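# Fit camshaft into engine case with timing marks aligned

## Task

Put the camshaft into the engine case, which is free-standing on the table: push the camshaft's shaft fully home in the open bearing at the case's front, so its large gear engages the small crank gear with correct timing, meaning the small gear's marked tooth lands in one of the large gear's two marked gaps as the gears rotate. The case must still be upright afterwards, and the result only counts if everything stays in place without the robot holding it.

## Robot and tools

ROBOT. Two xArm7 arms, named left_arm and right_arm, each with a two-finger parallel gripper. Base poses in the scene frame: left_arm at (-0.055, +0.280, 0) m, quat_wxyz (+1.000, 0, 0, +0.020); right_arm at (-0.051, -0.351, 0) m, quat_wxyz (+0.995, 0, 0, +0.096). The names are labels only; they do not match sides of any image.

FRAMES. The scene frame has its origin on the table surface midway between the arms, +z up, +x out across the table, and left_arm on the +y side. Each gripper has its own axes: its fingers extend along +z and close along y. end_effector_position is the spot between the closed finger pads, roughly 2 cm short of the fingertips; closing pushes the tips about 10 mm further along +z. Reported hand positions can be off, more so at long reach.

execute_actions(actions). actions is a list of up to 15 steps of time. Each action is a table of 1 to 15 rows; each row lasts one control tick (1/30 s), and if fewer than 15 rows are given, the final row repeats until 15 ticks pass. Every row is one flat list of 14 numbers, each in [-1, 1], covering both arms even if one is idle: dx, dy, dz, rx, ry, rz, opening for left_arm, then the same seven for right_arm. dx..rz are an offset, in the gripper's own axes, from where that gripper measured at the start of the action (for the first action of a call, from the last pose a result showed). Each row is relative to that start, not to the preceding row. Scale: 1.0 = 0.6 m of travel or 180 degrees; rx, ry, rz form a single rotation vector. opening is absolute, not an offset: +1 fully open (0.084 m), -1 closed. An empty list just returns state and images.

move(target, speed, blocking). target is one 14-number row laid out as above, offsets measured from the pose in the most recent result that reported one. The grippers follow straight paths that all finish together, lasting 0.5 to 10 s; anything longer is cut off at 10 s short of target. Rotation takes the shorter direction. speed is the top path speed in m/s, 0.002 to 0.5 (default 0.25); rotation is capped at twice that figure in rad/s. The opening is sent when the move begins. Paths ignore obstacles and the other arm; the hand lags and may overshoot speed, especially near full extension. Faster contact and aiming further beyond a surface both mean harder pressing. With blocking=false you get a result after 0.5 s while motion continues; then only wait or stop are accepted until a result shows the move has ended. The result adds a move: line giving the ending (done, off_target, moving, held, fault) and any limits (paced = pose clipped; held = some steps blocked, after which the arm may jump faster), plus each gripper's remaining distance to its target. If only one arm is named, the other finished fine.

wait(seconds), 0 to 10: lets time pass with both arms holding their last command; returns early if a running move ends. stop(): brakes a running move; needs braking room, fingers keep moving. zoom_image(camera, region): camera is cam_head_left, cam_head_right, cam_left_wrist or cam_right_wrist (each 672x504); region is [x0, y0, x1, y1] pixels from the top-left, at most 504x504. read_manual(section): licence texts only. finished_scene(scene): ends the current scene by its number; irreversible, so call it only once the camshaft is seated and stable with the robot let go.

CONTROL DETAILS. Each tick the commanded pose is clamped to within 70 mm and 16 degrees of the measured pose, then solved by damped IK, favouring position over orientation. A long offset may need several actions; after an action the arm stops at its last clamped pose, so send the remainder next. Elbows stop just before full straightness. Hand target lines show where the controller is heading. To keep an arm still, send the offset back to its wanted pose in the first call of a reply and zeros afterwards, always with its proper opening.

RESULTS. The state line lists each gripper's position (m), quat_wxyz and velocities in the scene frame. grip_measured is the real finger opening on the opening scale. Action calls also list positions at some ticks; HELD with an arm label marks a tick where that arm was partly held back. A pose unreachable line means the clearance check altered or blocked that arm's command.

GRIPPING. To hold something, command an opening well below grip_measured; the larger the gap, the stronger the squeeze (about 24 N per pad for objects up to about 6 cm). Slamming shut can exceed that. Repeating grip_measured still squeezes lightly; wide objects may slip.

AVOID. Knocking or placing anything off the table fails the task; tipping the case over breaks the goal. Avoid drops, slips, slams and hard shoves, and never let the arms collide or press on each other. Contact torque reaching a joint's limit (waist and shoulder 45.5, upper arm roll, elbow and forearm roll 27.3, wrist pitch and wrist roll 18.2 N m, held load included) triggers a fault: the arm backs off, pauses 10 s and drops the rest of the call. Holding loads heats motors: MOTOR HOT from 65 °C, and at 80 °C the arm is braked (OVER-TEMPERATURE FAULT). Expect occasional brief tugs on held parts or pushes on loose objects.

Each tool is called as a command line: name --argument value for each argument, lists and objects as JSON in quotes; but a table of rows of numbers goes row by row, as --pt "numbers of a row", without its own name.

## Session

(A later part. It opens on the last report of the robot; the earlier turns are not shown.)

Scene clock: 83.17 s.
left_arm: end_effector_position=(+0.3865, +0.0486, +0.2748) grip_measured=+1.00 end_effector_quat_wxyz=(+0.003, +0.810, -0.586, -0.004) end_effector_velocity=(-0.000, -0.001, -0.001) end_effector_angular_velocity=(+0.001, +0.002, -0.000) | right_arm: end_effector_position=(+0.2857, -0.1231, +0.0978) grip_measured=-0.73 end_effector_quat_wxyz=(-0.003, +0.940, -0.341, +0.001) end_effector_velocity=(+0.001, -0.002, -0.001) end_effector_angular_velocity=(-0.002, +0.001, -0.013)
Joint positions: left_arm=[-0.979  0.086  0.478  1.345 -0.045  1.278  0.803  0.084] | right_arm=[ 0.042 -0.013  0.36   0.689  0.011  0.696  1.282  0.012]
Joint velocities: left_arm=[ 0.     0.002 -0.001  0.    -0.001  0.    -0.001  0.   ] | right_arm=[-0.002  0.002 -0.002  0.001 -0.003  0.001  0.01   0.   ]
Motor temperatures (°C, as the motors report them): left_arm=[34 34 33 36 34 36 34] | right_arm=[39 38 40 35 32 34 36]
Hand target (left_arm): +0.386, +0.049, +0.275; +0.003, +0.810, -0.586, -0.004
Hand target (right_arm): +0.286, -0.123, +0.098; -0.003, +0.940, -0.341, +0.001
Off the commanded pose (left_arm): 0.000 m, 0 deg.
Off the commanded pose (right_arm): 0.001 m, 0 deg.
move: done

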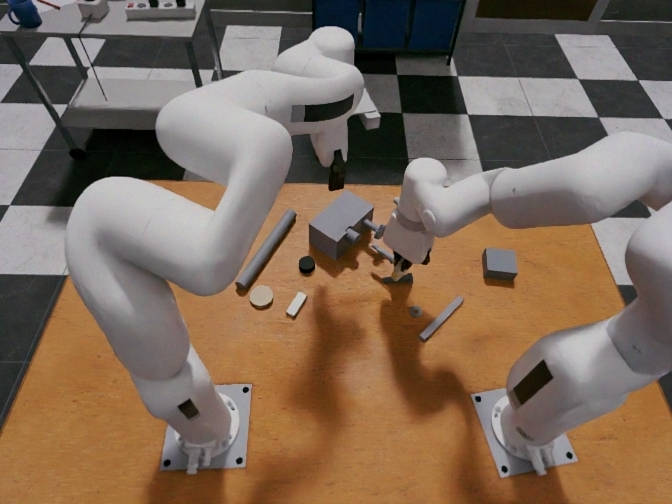

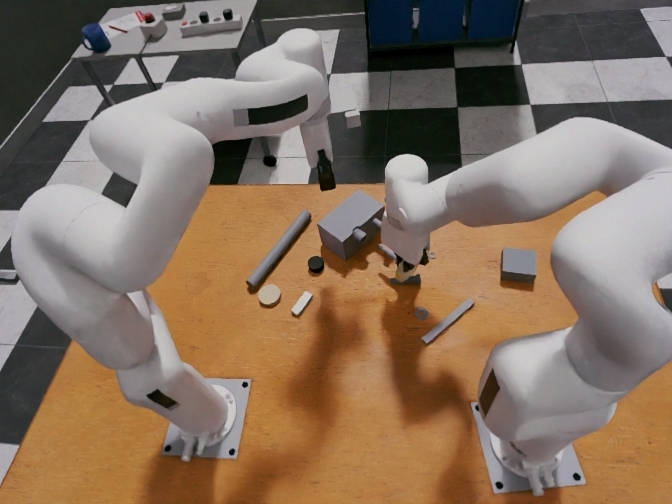

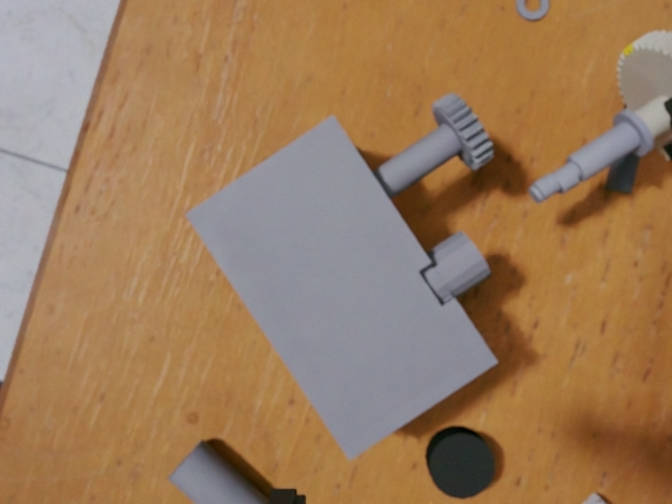

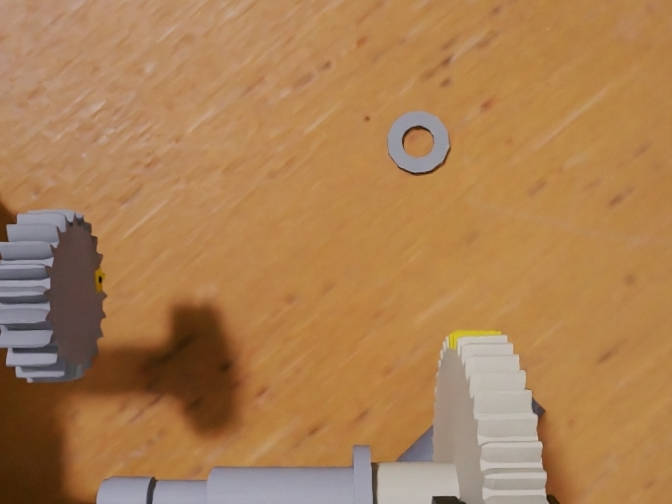

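move --target '[0,0.06,0.05,0,0,0,1,0.024,-0.05,0.017,0,-0.261,0,-1]' --speed 0.15

zoom_image --camera "cam_head_left" --region '[290, 180, 450, 300]'

zoom_image --camera "cam_head_right" --region '[290, 180, 450, 300]'

Scene clock: 107.97 s.
left_arm: end_effector_position=(+0.3521, +0.0375, +0.2451) grip_measured=+1.00 end_effector_quat_wxyz=(+0.002, +0.810, -0.586, -0.004) end_effector_velocity=(-0.001, -0.001, -0.001) end_effector_angular_velocity=(+0.001, +0.001, -0.001) | right_arm: end_effector_position=(+0.3158, -0.1096, +0.0875) grip_measured=-0.73 end_effector_quat_wxyz=(-0.139, +0.863, -0.312, -0.373) end_effector_velocity=(+0.001, -0.000, -0.000) end_effector_angular_velocity=(+0.008, +0.012, +0.001)
Joint positions: left_arm=[-1.02   0.008  0.445  1.177 -0.008  1.179  0.722  0.084] | right_arm=[-0.193  0.464  0.287  1.171  0.559  1.278  0.664  0.012]
Joint velocities: left_arm=[-0.002 -0.001 -0.001 -0.003  0.    -0.001 -0.002  0.   ] | right_arm=[-0.004  0.013 -0.     0.014  0.001  0.015 -0.002 -0.   ]
Motor temperatures (°C, as the motors report them): left_arm=[34 35 33 36 34 36 34] | right_arm=[39 38 40 36 32 34 36]
Hand target (left_arm): +0.352, +0.037, +0.245; +0.002, +0.810, -0.586, -0.004
Hand target (right_arm): +0.316, -0.110, +0.087; -0.139, +0.862, -0.312, -0.374
Off the commanded pose (left_arm): 0.000 m, 0 deg.
Off the commanded pose (right_arm): 0.000 m, 0 deg.
move: done

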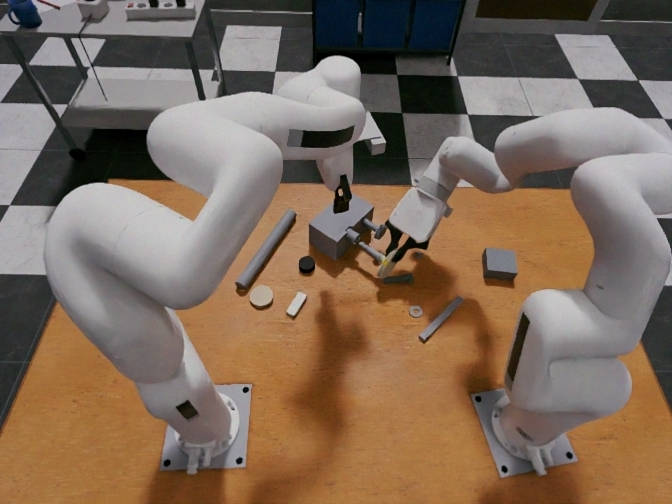

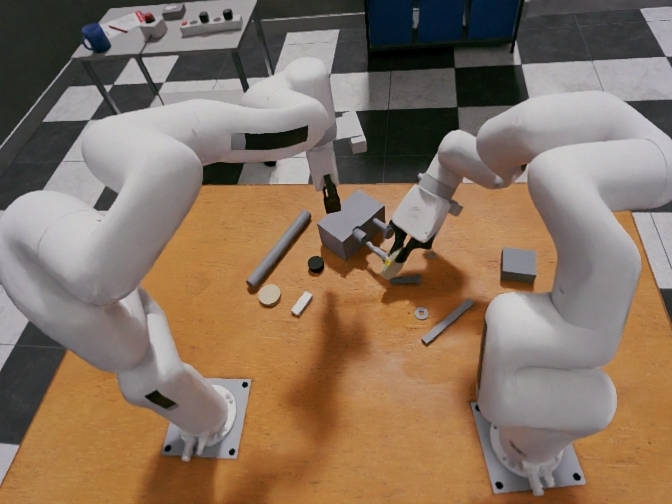

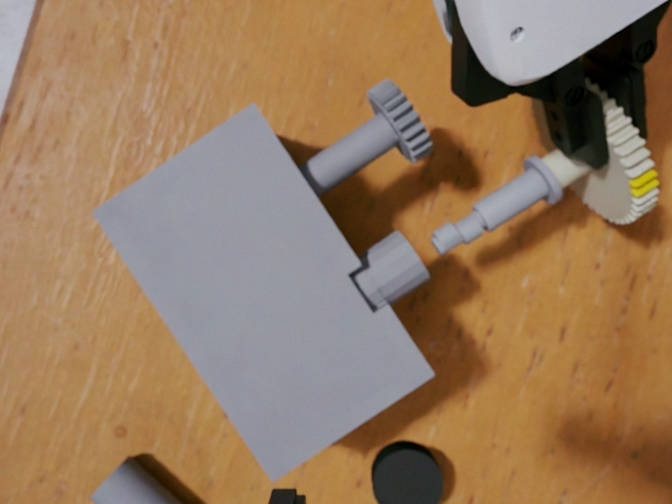

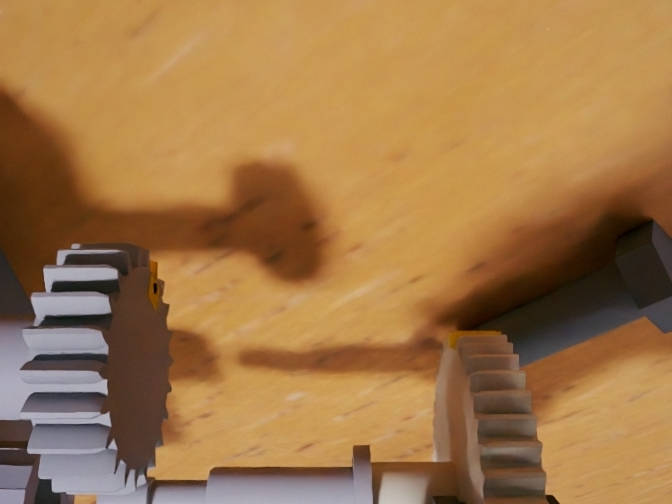

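Region (290, 180, 450, 300) of cam_head_left's 672x504 image, scaled by 3.150, with more detail than that image has; it fills the top 378 rows of this view, and the rest is white.

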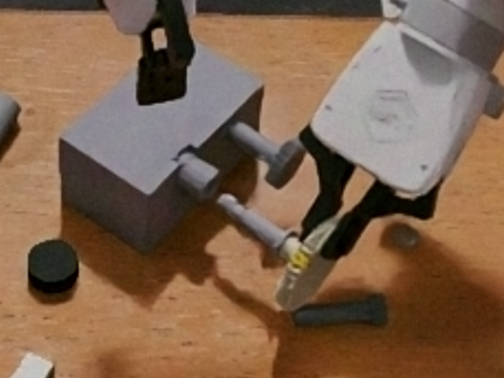

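Region (290, 180, 450, 300) of cam_head_right's 672x504 image, scaled by 3.150, with more detail than that image has; it fills the top 378 rows of this view, and the rest is white.

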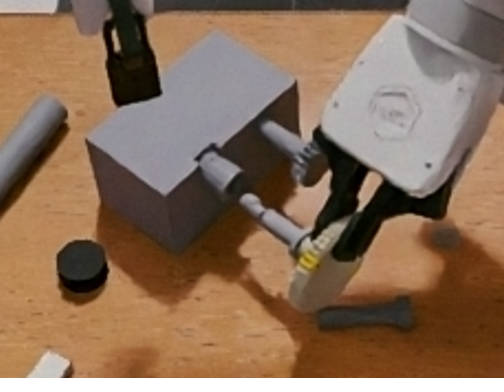

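move --target '[0,0,0,0,0,0,1, 0,-0.045,0,0,0,0,-1]' --speed 0.02

Scene clock: 130.30 s.
left_arm: end_effector_position=(+0.3521, +0.0375, +0.2451) grip_measured=+1.00 end_effector_quat_wxyz=(+0.002, +0.810, -0.586, -0.004) end_effector_velocity=(-0.000, -0.000, +0.000) end_effector_angular_velocity=(+0.000, -0.001, -0.002) | right_arm: end_effector_position=(+0.3330, -0.0891, +0.0877) grip_measured=-0.73 end_effector_quat_wxyz=(-0.139, +0.863, -0.312, -0.373) end_effector_velocity=(+0.002, +0.001, -0.000) end_effector_angular_velocity=(-0.001, +0.001, -0.002)
Joint positions: left_arm=[-1.02   0.008  0.445  1.177 -0.008  1.179  0.722  0.084] | right_arm=[-0.164  0.526  0.295  1.263  0.553  1.285  0.709  0.012]
Joint velocities: left_arm=[-0.001 -0.001 -0.     0.     0.001 -0.    -0.     0.   ] | right_arm=[ 0.002  0.007 -0.     0.01  -0.001  0.001  0.005  0.   ]
Motor temperatures (°C, as the motors report them): left_arm=[34 35 33 36 34 36 34] | right_arm=[39 38 40 36 32 34 36]
Hand target (left_arm): +0.352, +0.037, +0.245; +0.002, +0.810, -0.586, -0.004
Hand target (right_arm): +0.333, -0.089, +0.088; -0.139, +0.863, -0.312, -0.373
Off the commanded pose (left_arm): 0.000 m, 0 deg.
Off the commanded pose (right_arm): 0.000 m, 0 deg.
move: done

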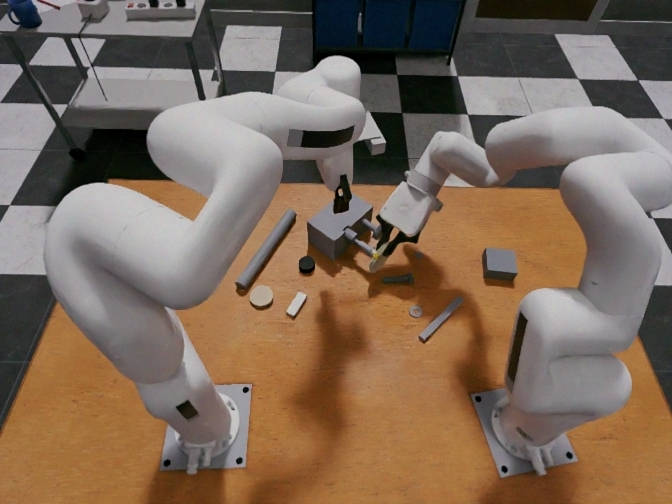

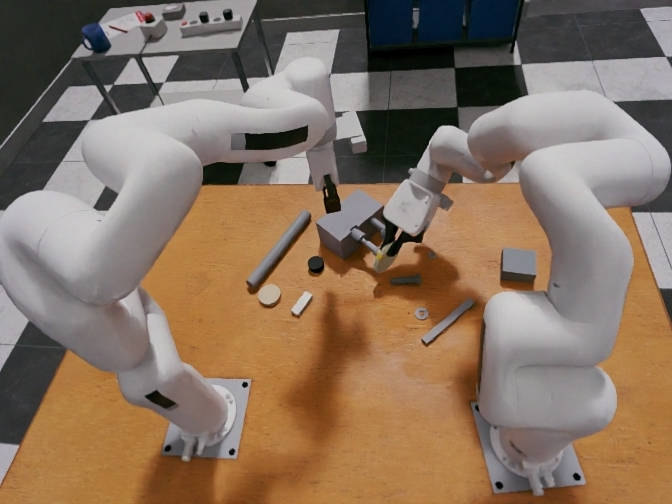

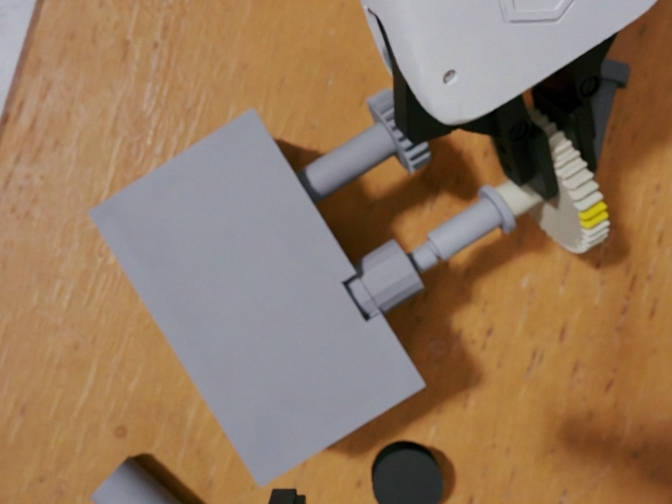

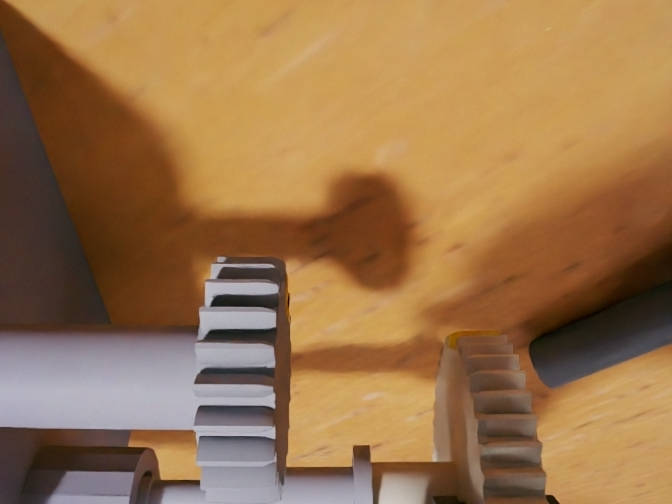

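move --target '[0.005,-0.19,0,0,0,0,-1, 0,0,0,0,0,0,-1]'

move --target '[0,0,0.31,0,0,0,-1, 0,0,0,0,0,0,-1]' --speed 0.1

move --target '[0,0,0,0,0,0,-1, 0,-0.05,0,0,0,0,-1]' --speed 0.02

Scene clock: 141.43 s.
left_arm: end_effector_position=(+0.4610, +0.0699, +0.2445) grip_measured=-1.00 end_effector_quat_wxyz=(+0.003, +0.810, -0.586, -0.004) end_effector_velocity=(+0.002, +0.001, -0.001) end_effector_angular_velocity=(+0.002, +0.009, +0.003) | right_arm: end_effector_position=(+0.3330, -0.0891, +0.0877) grip_measured=-0.73 end_effector_quat_wxyz=(-0.139, +0.863, -0.312, -0.373) end_effector_velocity=(-0.000, -0.000, +0.000) end_effector_angular_velocity=(-0.000, +0.000, +0.001)
Joint positions: left_arm=[-0.866  0.327  0.523  1.538 -0.172  1.266  0.98   0.   ] | right_arm=[-0.164  0.526  0.295  1.263  0.553  1.285  0.709  0.012]
Joint velocities: left_arm=[ 0.009  0.017 -0.001  0.021 -0.008  0.016  0.005  0.   ] | right_arm=[ 0.    -0.001 -0.    -0.    -0.     0.001  0.     0.   ]
Motor temperatures (°C, as the motors report them): left_arm=[34 35 33 36 34 36 34] | right_arm=[39 38 40 36 32 34 36]
Hand target (left_arm): +0.461, +0.070, +0.244; +0.003, +0.810, -0.586, -0.004
Hand target (right_arm): +0.333, -0.089, +0.088; -0.139, +0.863, -0.312, -0.373
Off the commanded pose (left_arm): 0.001 m, 0 deg.
Off the commanded pose (right_arm): 0.000 m, 0 deg.
move: done

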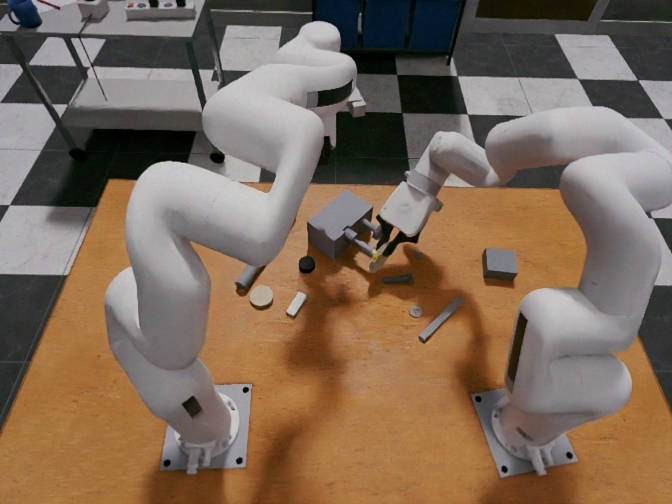

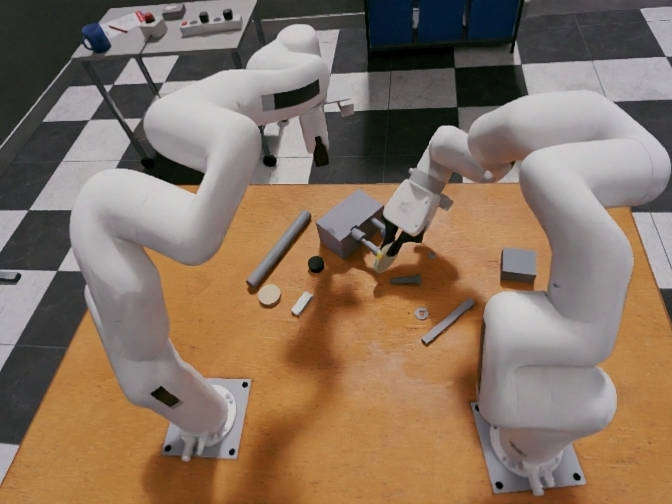

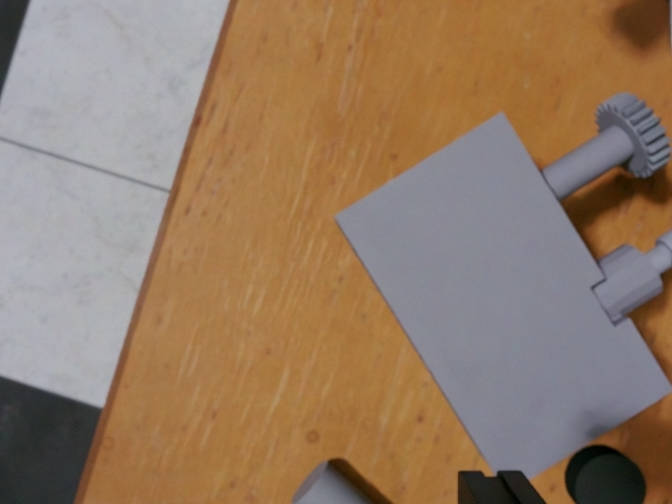

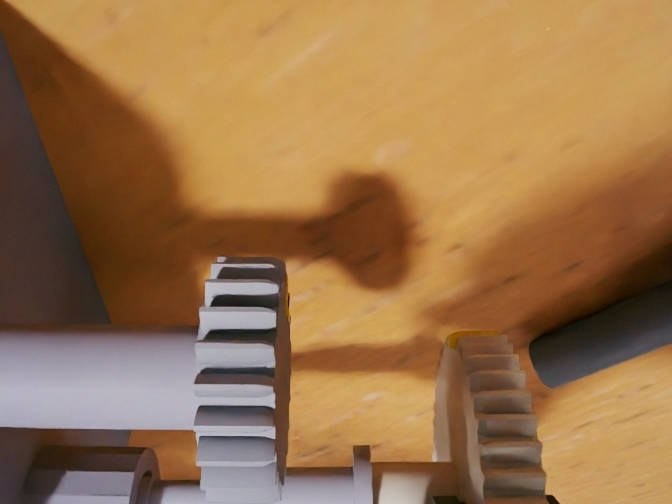

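Scene clock: 143.80 s.
left_arm: end_effector_position=(+0.4600, +0.0689, +0.0607) grip_measured=-1.00 end_effector_quat_wxyz=(+0.003, +0.810, -0.587, -0.002) end_effector_velocity=(+0.003, -0.002, -0.001) end_effector_angular_velocity=(-0.002, -0.008, -0.003) | right_arm: end_effector_position=(+0.3332, -0.0892, +0.0877) grip_measured=-0.73 end_effector_quat_wxyz=(-0.139, +0.863, -0.312, -0.373) end_effector_velocity=(-0.000, -0.000, -0.000) end_effector_angular_velocity=(-0.000, +0.000, -0.000)
Joint positions: left_arm=[-0.833  0.543  0.453  1.288 -0.319  0.823  1.077  0.   ] | right_arm=[-0.164  0.526  0.295  1.263  0.553  1.285  0.709  0.012]
Joint velocities: left_arm=[ 0.001  0.006 -0.002  0.005 -0.002 -0.008  0.003  0.   ] | right_arm=[ 0.     0.    -0.    -0.001 -0.    -0.    -0.    -0.   ]
Motor temperatures (°C, as the motors report them): left_arm=[34 35 33 36 34 36 34] | right_arm=[39 38 40 36 32 34 36]
Hand target (left_arm): +0.460, +0.070, +0.059; +0.002, +0.810, -0.586, -0.004
Hand target (right_arm): +0.333, -0.089, +0.088; -0.139, +0.863, -0.312, -0.373
Off the commanded pose (left_arm): 0.003 m, 0 deg.
Off the commanded pose (right_arm): 0.000 m, 0 deg.
move: done

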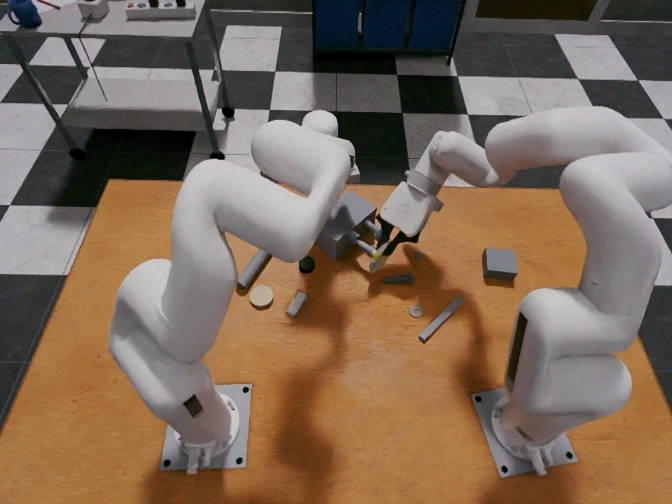

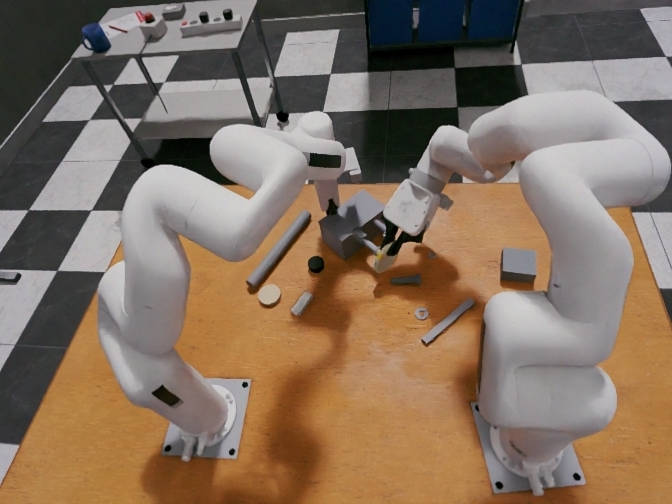

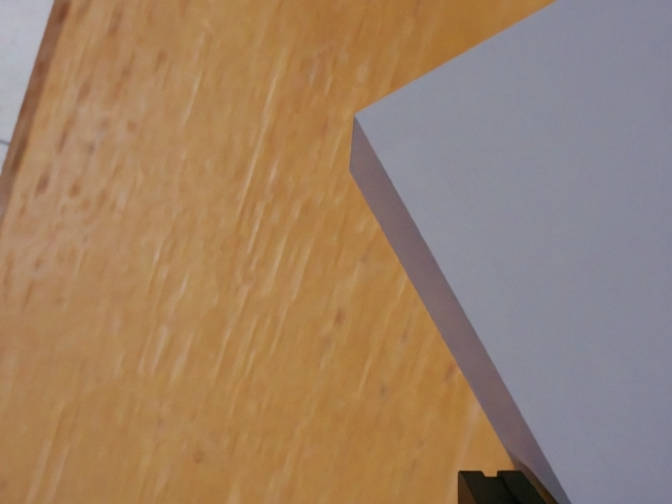

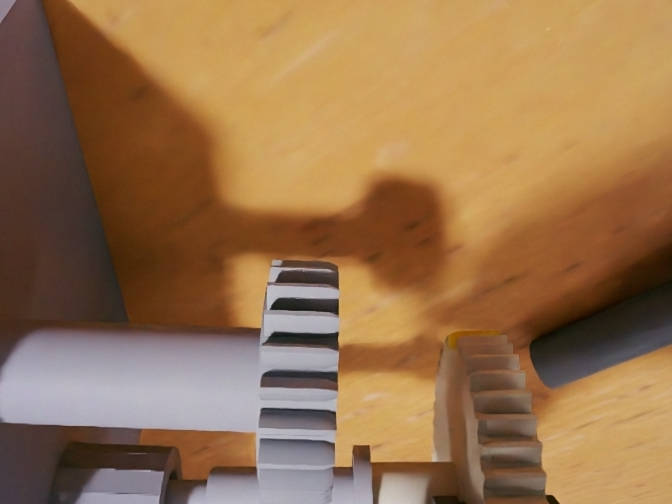

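Scene clock: 145.67 s.
left_arm: end_effector_position=(+0.4642, +0.0806, +0.0612) grip_measured=-1.00 end_effector_quat_wxyz=(-0.001, +0.815, -0.579, -0.003) end_effector_velocity=(+0.001, +0.002, +0.001) end_effector_angular_velocity=(-0.002, -0.000, +0.006) | right_arm: end_effector_position=(+0.3481, -0.0669, +0.0889) grip_measured=-0.73 end_effector_quat_wxyz=(-0.136, +0.861, -0.309, -0.380) end_effector_velocity=(+0.001, +0.002, +0.001) end_effector_angular_velocity=(+0.001, -0.000, +0.003)
Joint positions: left_arm=[-0.834  0.546  0.476  1.287 -0.324  0.824  1.081  0.   ] | right_arm=[-0.128  0.598  0.298  1.373  0.545  1.315  0.758  0.012]
Joint velocities: left_arm=[-0.013  0.002  0.02   0.001 -0.015  0.005  0.008  0.   ] | right_arm=[ 0.01   0.004 -0.007  0.011  0.002  0.006  0.001 -0.   ]
Motor temperatures (°C, as the motors report them): left_arm=[34 35 33 36 34 36 34] | right_arm=[39 38 40 36 32 34 36]
Hand target (left_arm): +0.460, +0.069, +0.061; +0.003, +0.810, -0.587, -0.002
Hand target (right_arm): +0.353, -0.066, +0.088; -0.139, +0.863, -0.312, -0.373
Off the commanded pose (left_arm): 0.012 m, 1 deg.
Off the commanded pose (right_arm): 0.005 m, 1 deg.
move: off_target (left_arm, right_arm)

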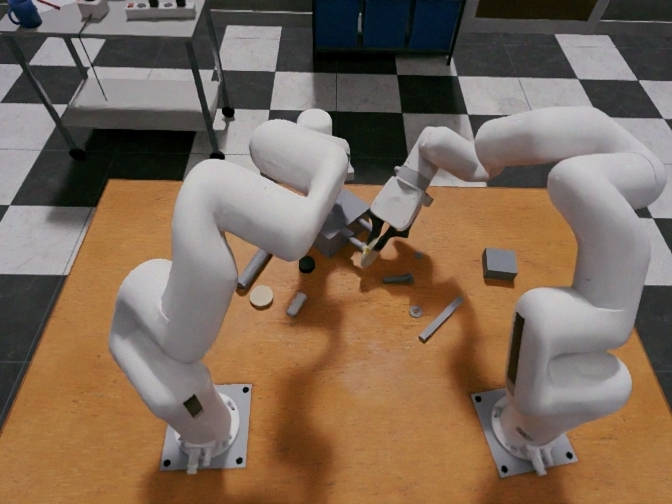

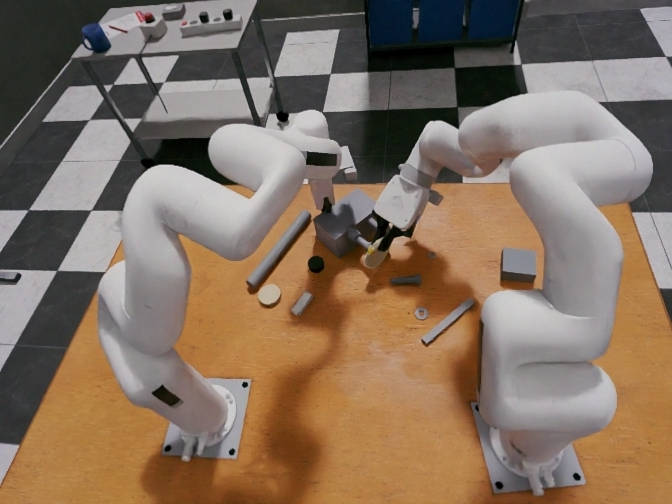

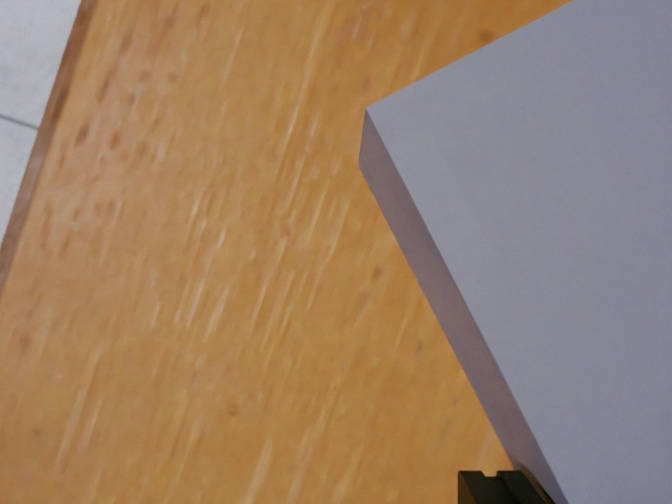

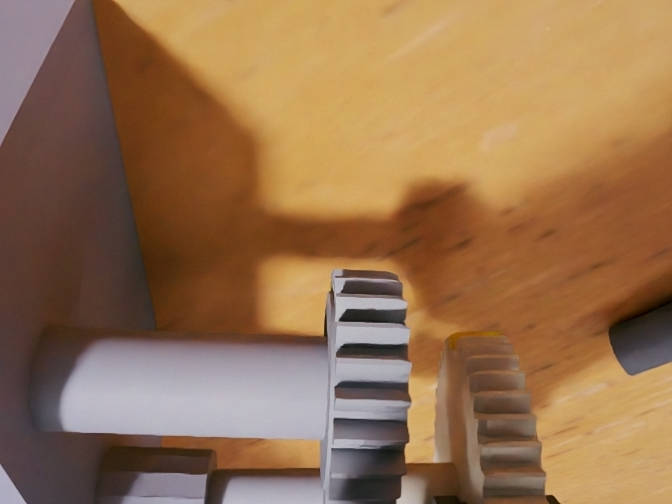

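move --target '[0,0,0,0,0,0,-1, 0,0.012,0,0,0,0,-1]' --speed 0.02

move --target '[0,0,0,0,0,0,-1, 0,0,0,0,0,0,-0.5]'

move --target '[0,0,0,0,0,0,-1, 0,0,-0.108,0,0,0,-0.5]' --speed 0.05

move --target '[0,0,0,0,0,0,-1, -0.152,0,0.107,0,0.389,0,-0.3]' --speed 0.15

Scene clock: 162.43 s.
left_arm: end_effector_position=(+0.4632, +0.0780, +0.0615) grip_measured=-1.00 end_effector_quat_wxyz=(-0.000, +0.814, -0.580, -0.003) end_effector_velocity=(+0.000, -0.000, -0.000) end_effector_angular_velocity=(+0.001, -0.001, -0.002) | right_arm: end_effector_position=(+0.3453, -0.0716, +0.0899) grip_measured=-0.73 end_effector_quat_wxyz=(-0.138, +0.862, -0.309, -0.378) end_effector_velocity=(-0.002, -0.002, -0.001) end_effector_angular_velocity=(-0.001, +0.002, +0.002)
Joint positions: left_arm=[-0.84   0.546  0.478  1.287 -0.328  0.826  1.083  0.   ] | right_arm=[-0.135  0.58   0.295  1.349  0.549  1.31   0.746  0.012]
Joint velocities: left_arm=[ 0.     0.    -0.001 -0.     0.002 -0.001  0.     0.   ] | right_arm=[-0.002 -0.005 -0.    -0.01  -0.001 -0.001 -0.004 -0.   ]
Motor temperatures (°C, as the motors report them): left_arm=[34 35 34 36 34 36 34] | right_arm=[39 38 41 38 32 36 36]
Hand target (left_arm): +0.464, +0.081, +0.061; -0.001, +0.815, -0.579, -0.003
Hand target (right_arm): +0.343, -0.072, +0.089; -0.136, +0.861, -0.309, -0.380
Off the commanded pose (left_arm): 0.003 m, 0 deg.
Off the commanded pose (right_arm): 0.002 m, 0 deg.
move: done

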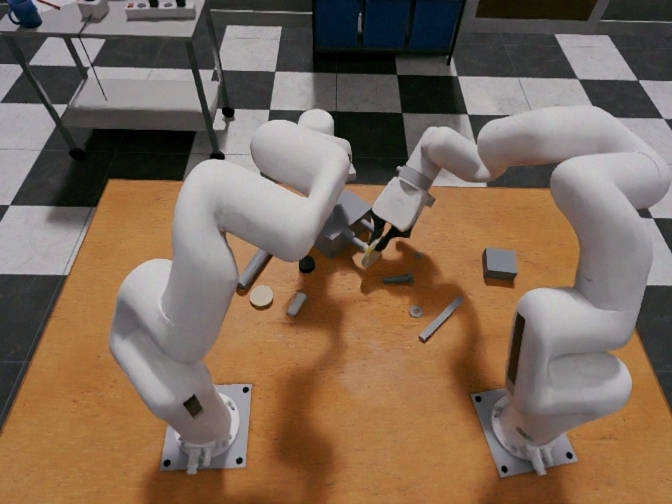

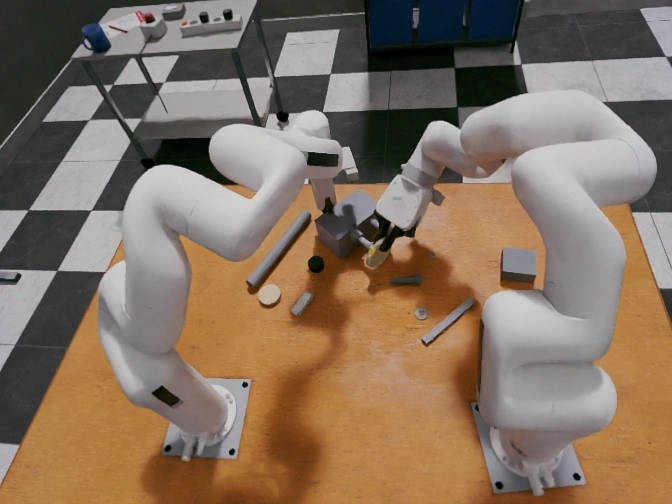

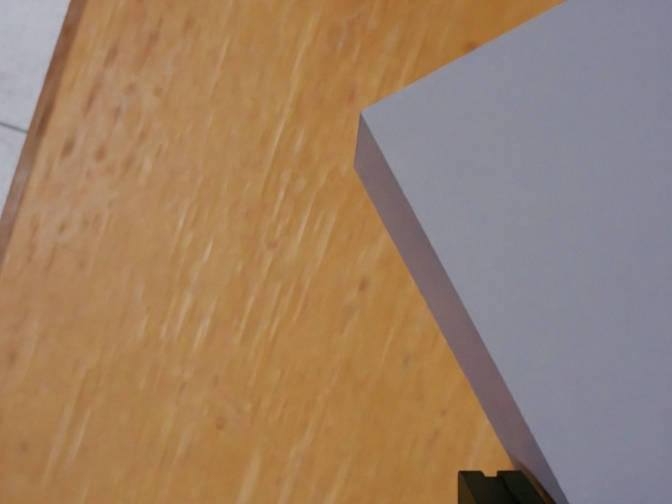

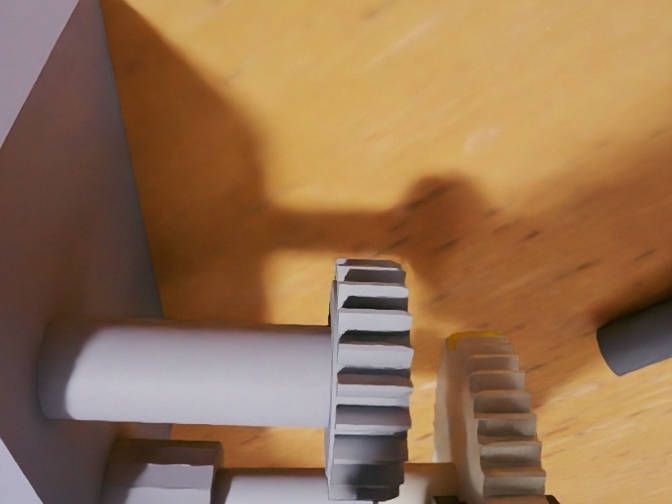

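Scene clock: 162.97 s.
left_arm: end_effector_position=(+0.4624, +0.0759, +0.0615) grip_measured=-1.00 end_effector_quat_wxyz=(+0.001, +0.813, -0.582, -0.003) end_effector_velocity=(+0.001, +0.002, +0.001) end_effector_angular_velocity=(+0.001, -0.002, +0.002) | right_arm: end_effector_position=(+0.3452, -0.0715, +0.0897) grip_measured=-0.52 end_effector_quat_wxyz=(-0.138, +0.862, -0.309, -0.378) end_effector_velocity=(+0.001, -0.001, +0.001) end_effector_angular_velocity=(-0.001, -0.002, -0.001)
Joint positions: left_arm=[-0.841  0.545  0.475  1.288 -0.328  0.826  1.083  0.   ] | right_arm=[-0.135  0.58   0.295  1.349  0.549  1.31   0.746  0.021]
Joint velocities: left_arm=[ 0.002 -0.001  0.001 -0.     0.003 -0.    -0.001  0.   ] | right_arm=[-0.001 -0.003 -0.001 -0.    -0.     0.001  0.     0.   ]
Motor temperatures (°C, as the motors report them): left_arm=[34 35 34 36 34 36 34] | right_arm=[39 38 41 38 32 35 36]
Hand target (left_arm): +0.463, +0.078, +0.061; -0.000, +0.814, -0.580, -0.003
Hand target (right_arm): +0.345, -0.072, +0.090; -0.138, +0.862, -0.309, -0.378
Off the commanded pose (left_arm): 0.002 m, 0 deg.
Off the commanded pose (right_arm): 0.000 m, 0 deg.
move: done

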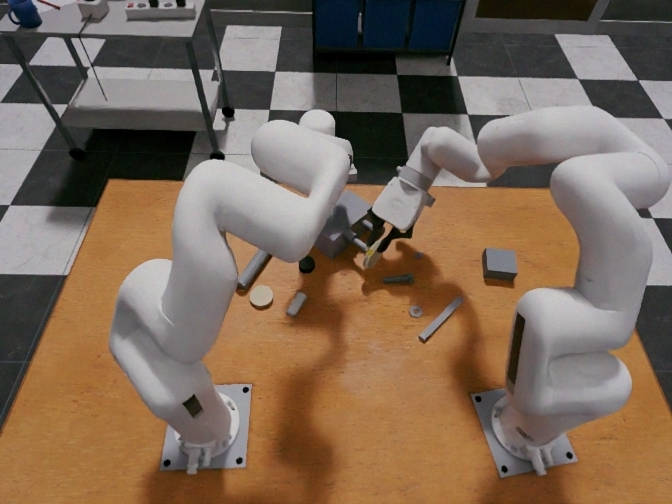

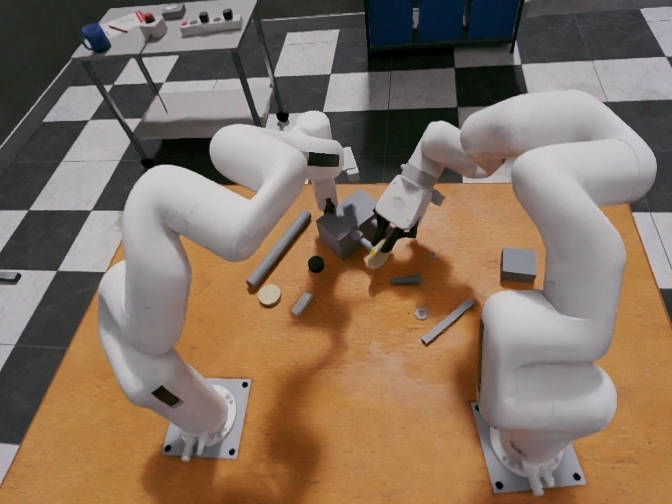

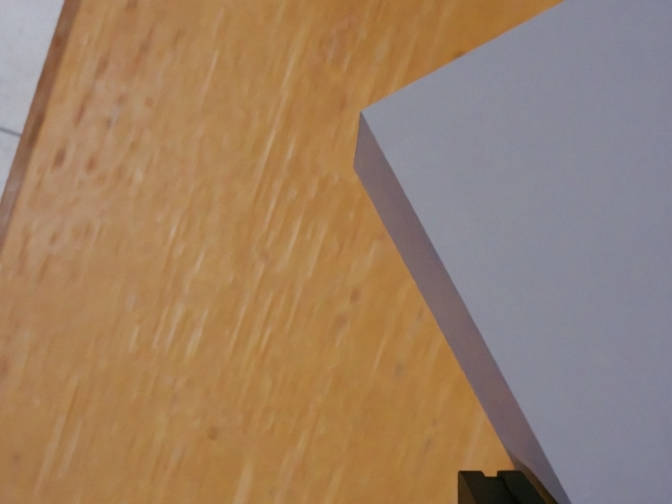

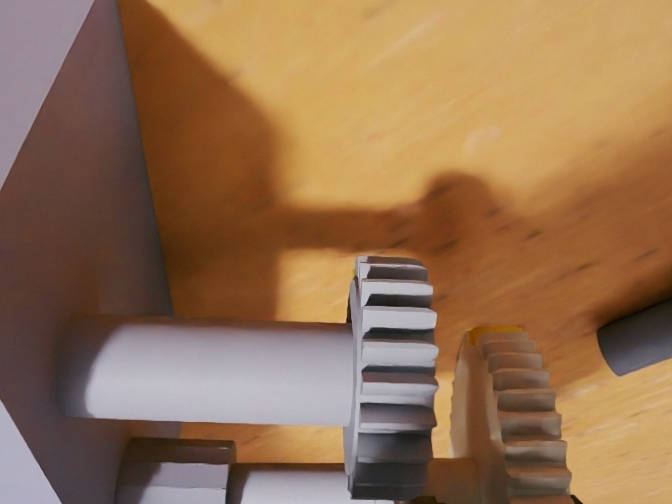

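Scene clock: 164.70 s.
left_arm: end_effector_position=(+0.4624, +0.0759, +0.0615) grip_measured=-1.00 end_effector_quat_wxyz=(+0.001, +0.813, -0.582, -0.003) end_effector_velocity=(+0.001, -0.000, +0.001) end_effector_angular_velocity=(-0.000, -0.003, -0.001) | right_arm: end_effector_position=(+0.3817, -0.1019, +0.1332) grip_measured=-0.52 end_effector_quat_wxyz=(-0.138, +0.862, -0.310, -0.378) end_effector_velocity=(+0.001, -0.001, +0.001) end_effector_angular_velocity=(-0.000, +0.002, +0.001)
Joint positions: left_arm=[-0.841  0.545  0.475  1.287 -0.328  0.826  1.083  0.   ] | right_arm=[-0.181  0.59   0.272  1.509  0.508  1.474  0.775  0.021]
Joint velocities: left_arm=[-0.001 -0.001  0.001  0.     0.    -0.001  0.001  0.   ] | right_arm=[-0.001  0.004 -0.001  0.009 -0.002  0.008  0.002  0.   ]
Motor temperatures (°C, as the motors report them): left_arm=[34 35 34 36 34 36 34] | right_arm=[39 38 41 38 32 35 36]
Hand target (left_arm): +0.462, +0.076, +0.061; +0.001, +0.813, -0.582, -0.003
Hand target (right_arm): +0.382, -0.102, +0.133; -0.138, +0.862, -0.310, -0.378
Off the commanded pose (left_arm): 0.000 m, 0 deg.
Off the commanded pose (right_arm): 0.000 m, 0 deg.
move: done

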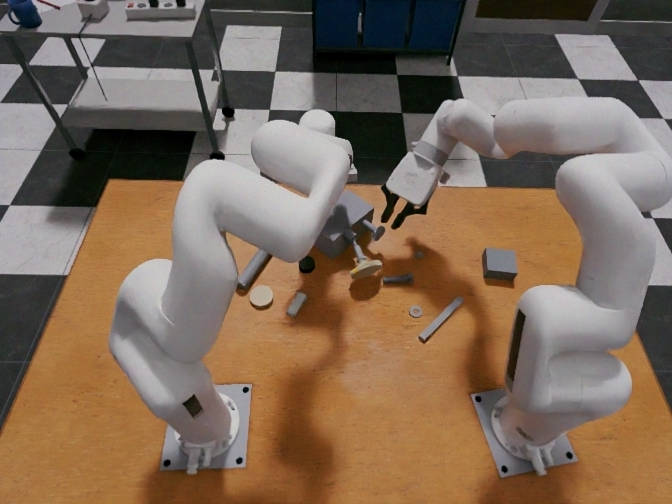

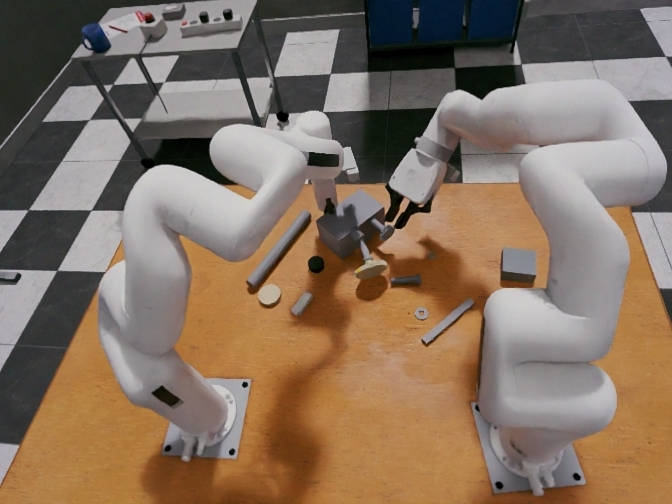

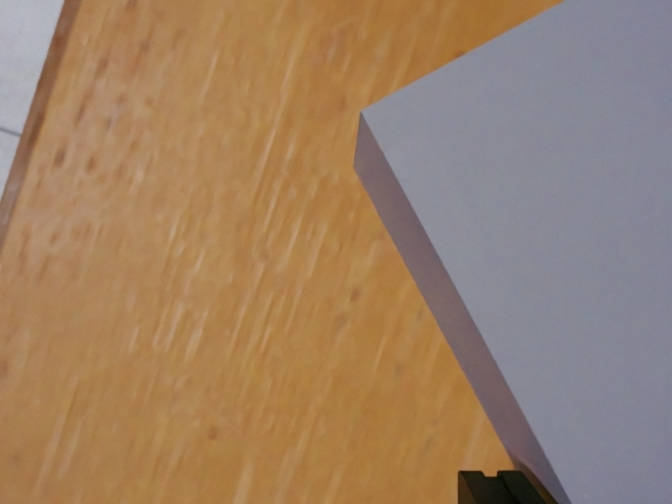

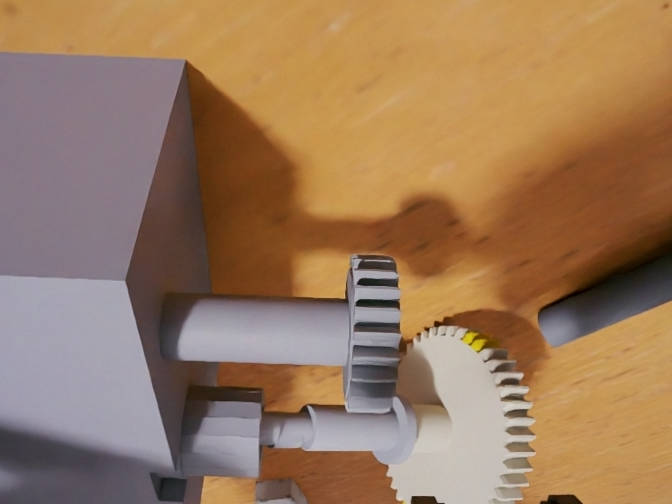

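Scene clock: 169.07 s.
left_arm: end_effector_position=(+0.4624, +0.0759, +0.0615) grip_measured=-1.00 end_effector_quat_wxyz=(+0.001, +0.813, -0.582, -0.003) end_effector_velocity=(-0.000, +0.000, -0.000) end_effector_angular_velocity=(+0.000, +0.000, +0.000) | right_arm: end_effector_position=(+0.3211, -0.0508, +0.1512) grip_measured=-0.32 end_effector_quat_wxyz=(+0.007, +0.941, -0.336, +0.027) end_effector_velocity=(-0.000, +0.000, +0.001) end_effector_angular_velocity=(+0.000, -0.002, +0.000)
Joint positions: left_arm=[-0.841  0.545  0.475  1.287 -0.328  0.826  1.083  0.   ] | right_arm=[ 0.205  0.105  0.309  1.002 -0.109  0.889  1.46   0.03 ]
Joint velocities: left_arm=[ 0.001 -0.    -0.    -0.001  0.    -0.    -0.     0.   ] | right_arm=[ 0.    -0.002 -0.    -0.    -0.     0.     0.    -0.   ]
Motor temperatures (°C, as the motors report them): left_arm=[34 35 34 36 34 36 34] | right_arm=[39 38 41 37 32 35 36]
Hand target (left_arm): +0.462, +0.076, +0.061; +0.001, +0.813, -0.582, -0.003
Hand target (right_arm): +0.321, -0.051, +0.151; +0.007, +0.941, -0.336, +0.027
Off the commanded pose (left_arm): 0.000 m, 0 deg.
Off the commanded pose (right_arm): 0.030 m, 19 deg; orientation clipped at the last step of the last action.
move: held (right_arm); limits=paced,held; held on 35 of 131 steps (right_arm), including the last (right_arm)
pose unreachable (right arm): on one or more control steps of this call, first in action 0 (counted from 0), this arm could not follow its commanded pose, so it was not sent that pose on those steps. On the call's last step it was still not sent that pose. It may still have moved: this result reports where it is.
cause: the commanded pose would bring a part of the arm too close to another arm (a part of this arm just beyond joint 7 (wrist roll) and a part of the other arm just beyond its joint 5 (forearm roll)).

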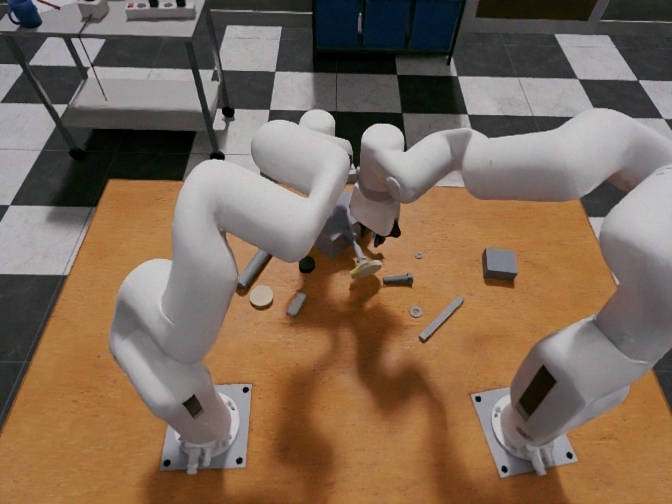

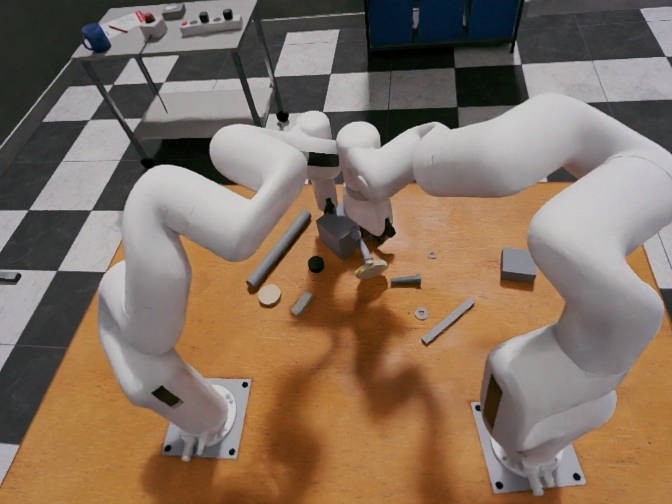

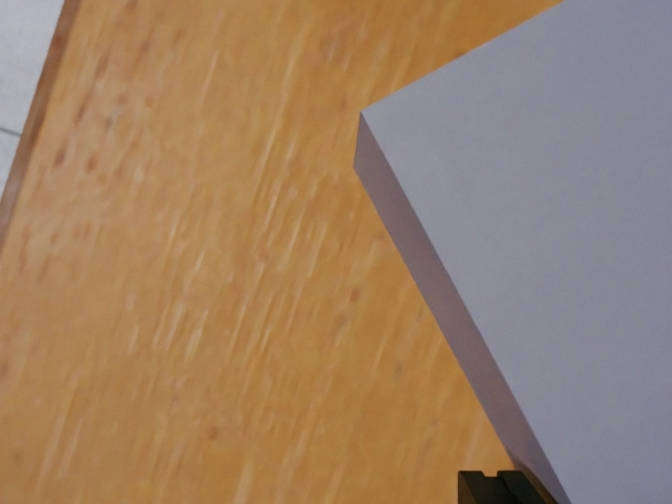

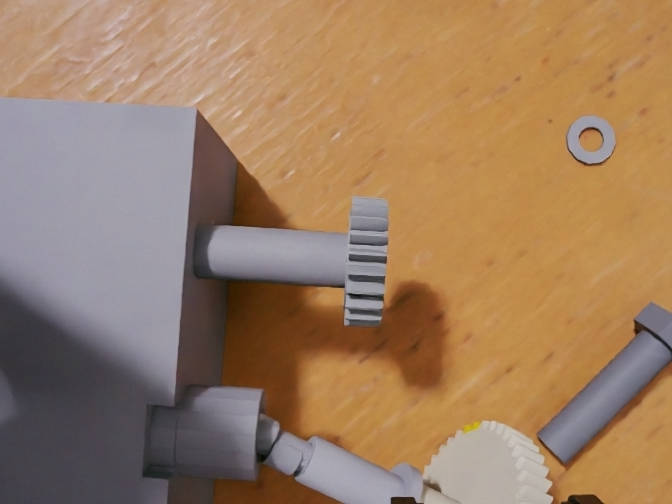

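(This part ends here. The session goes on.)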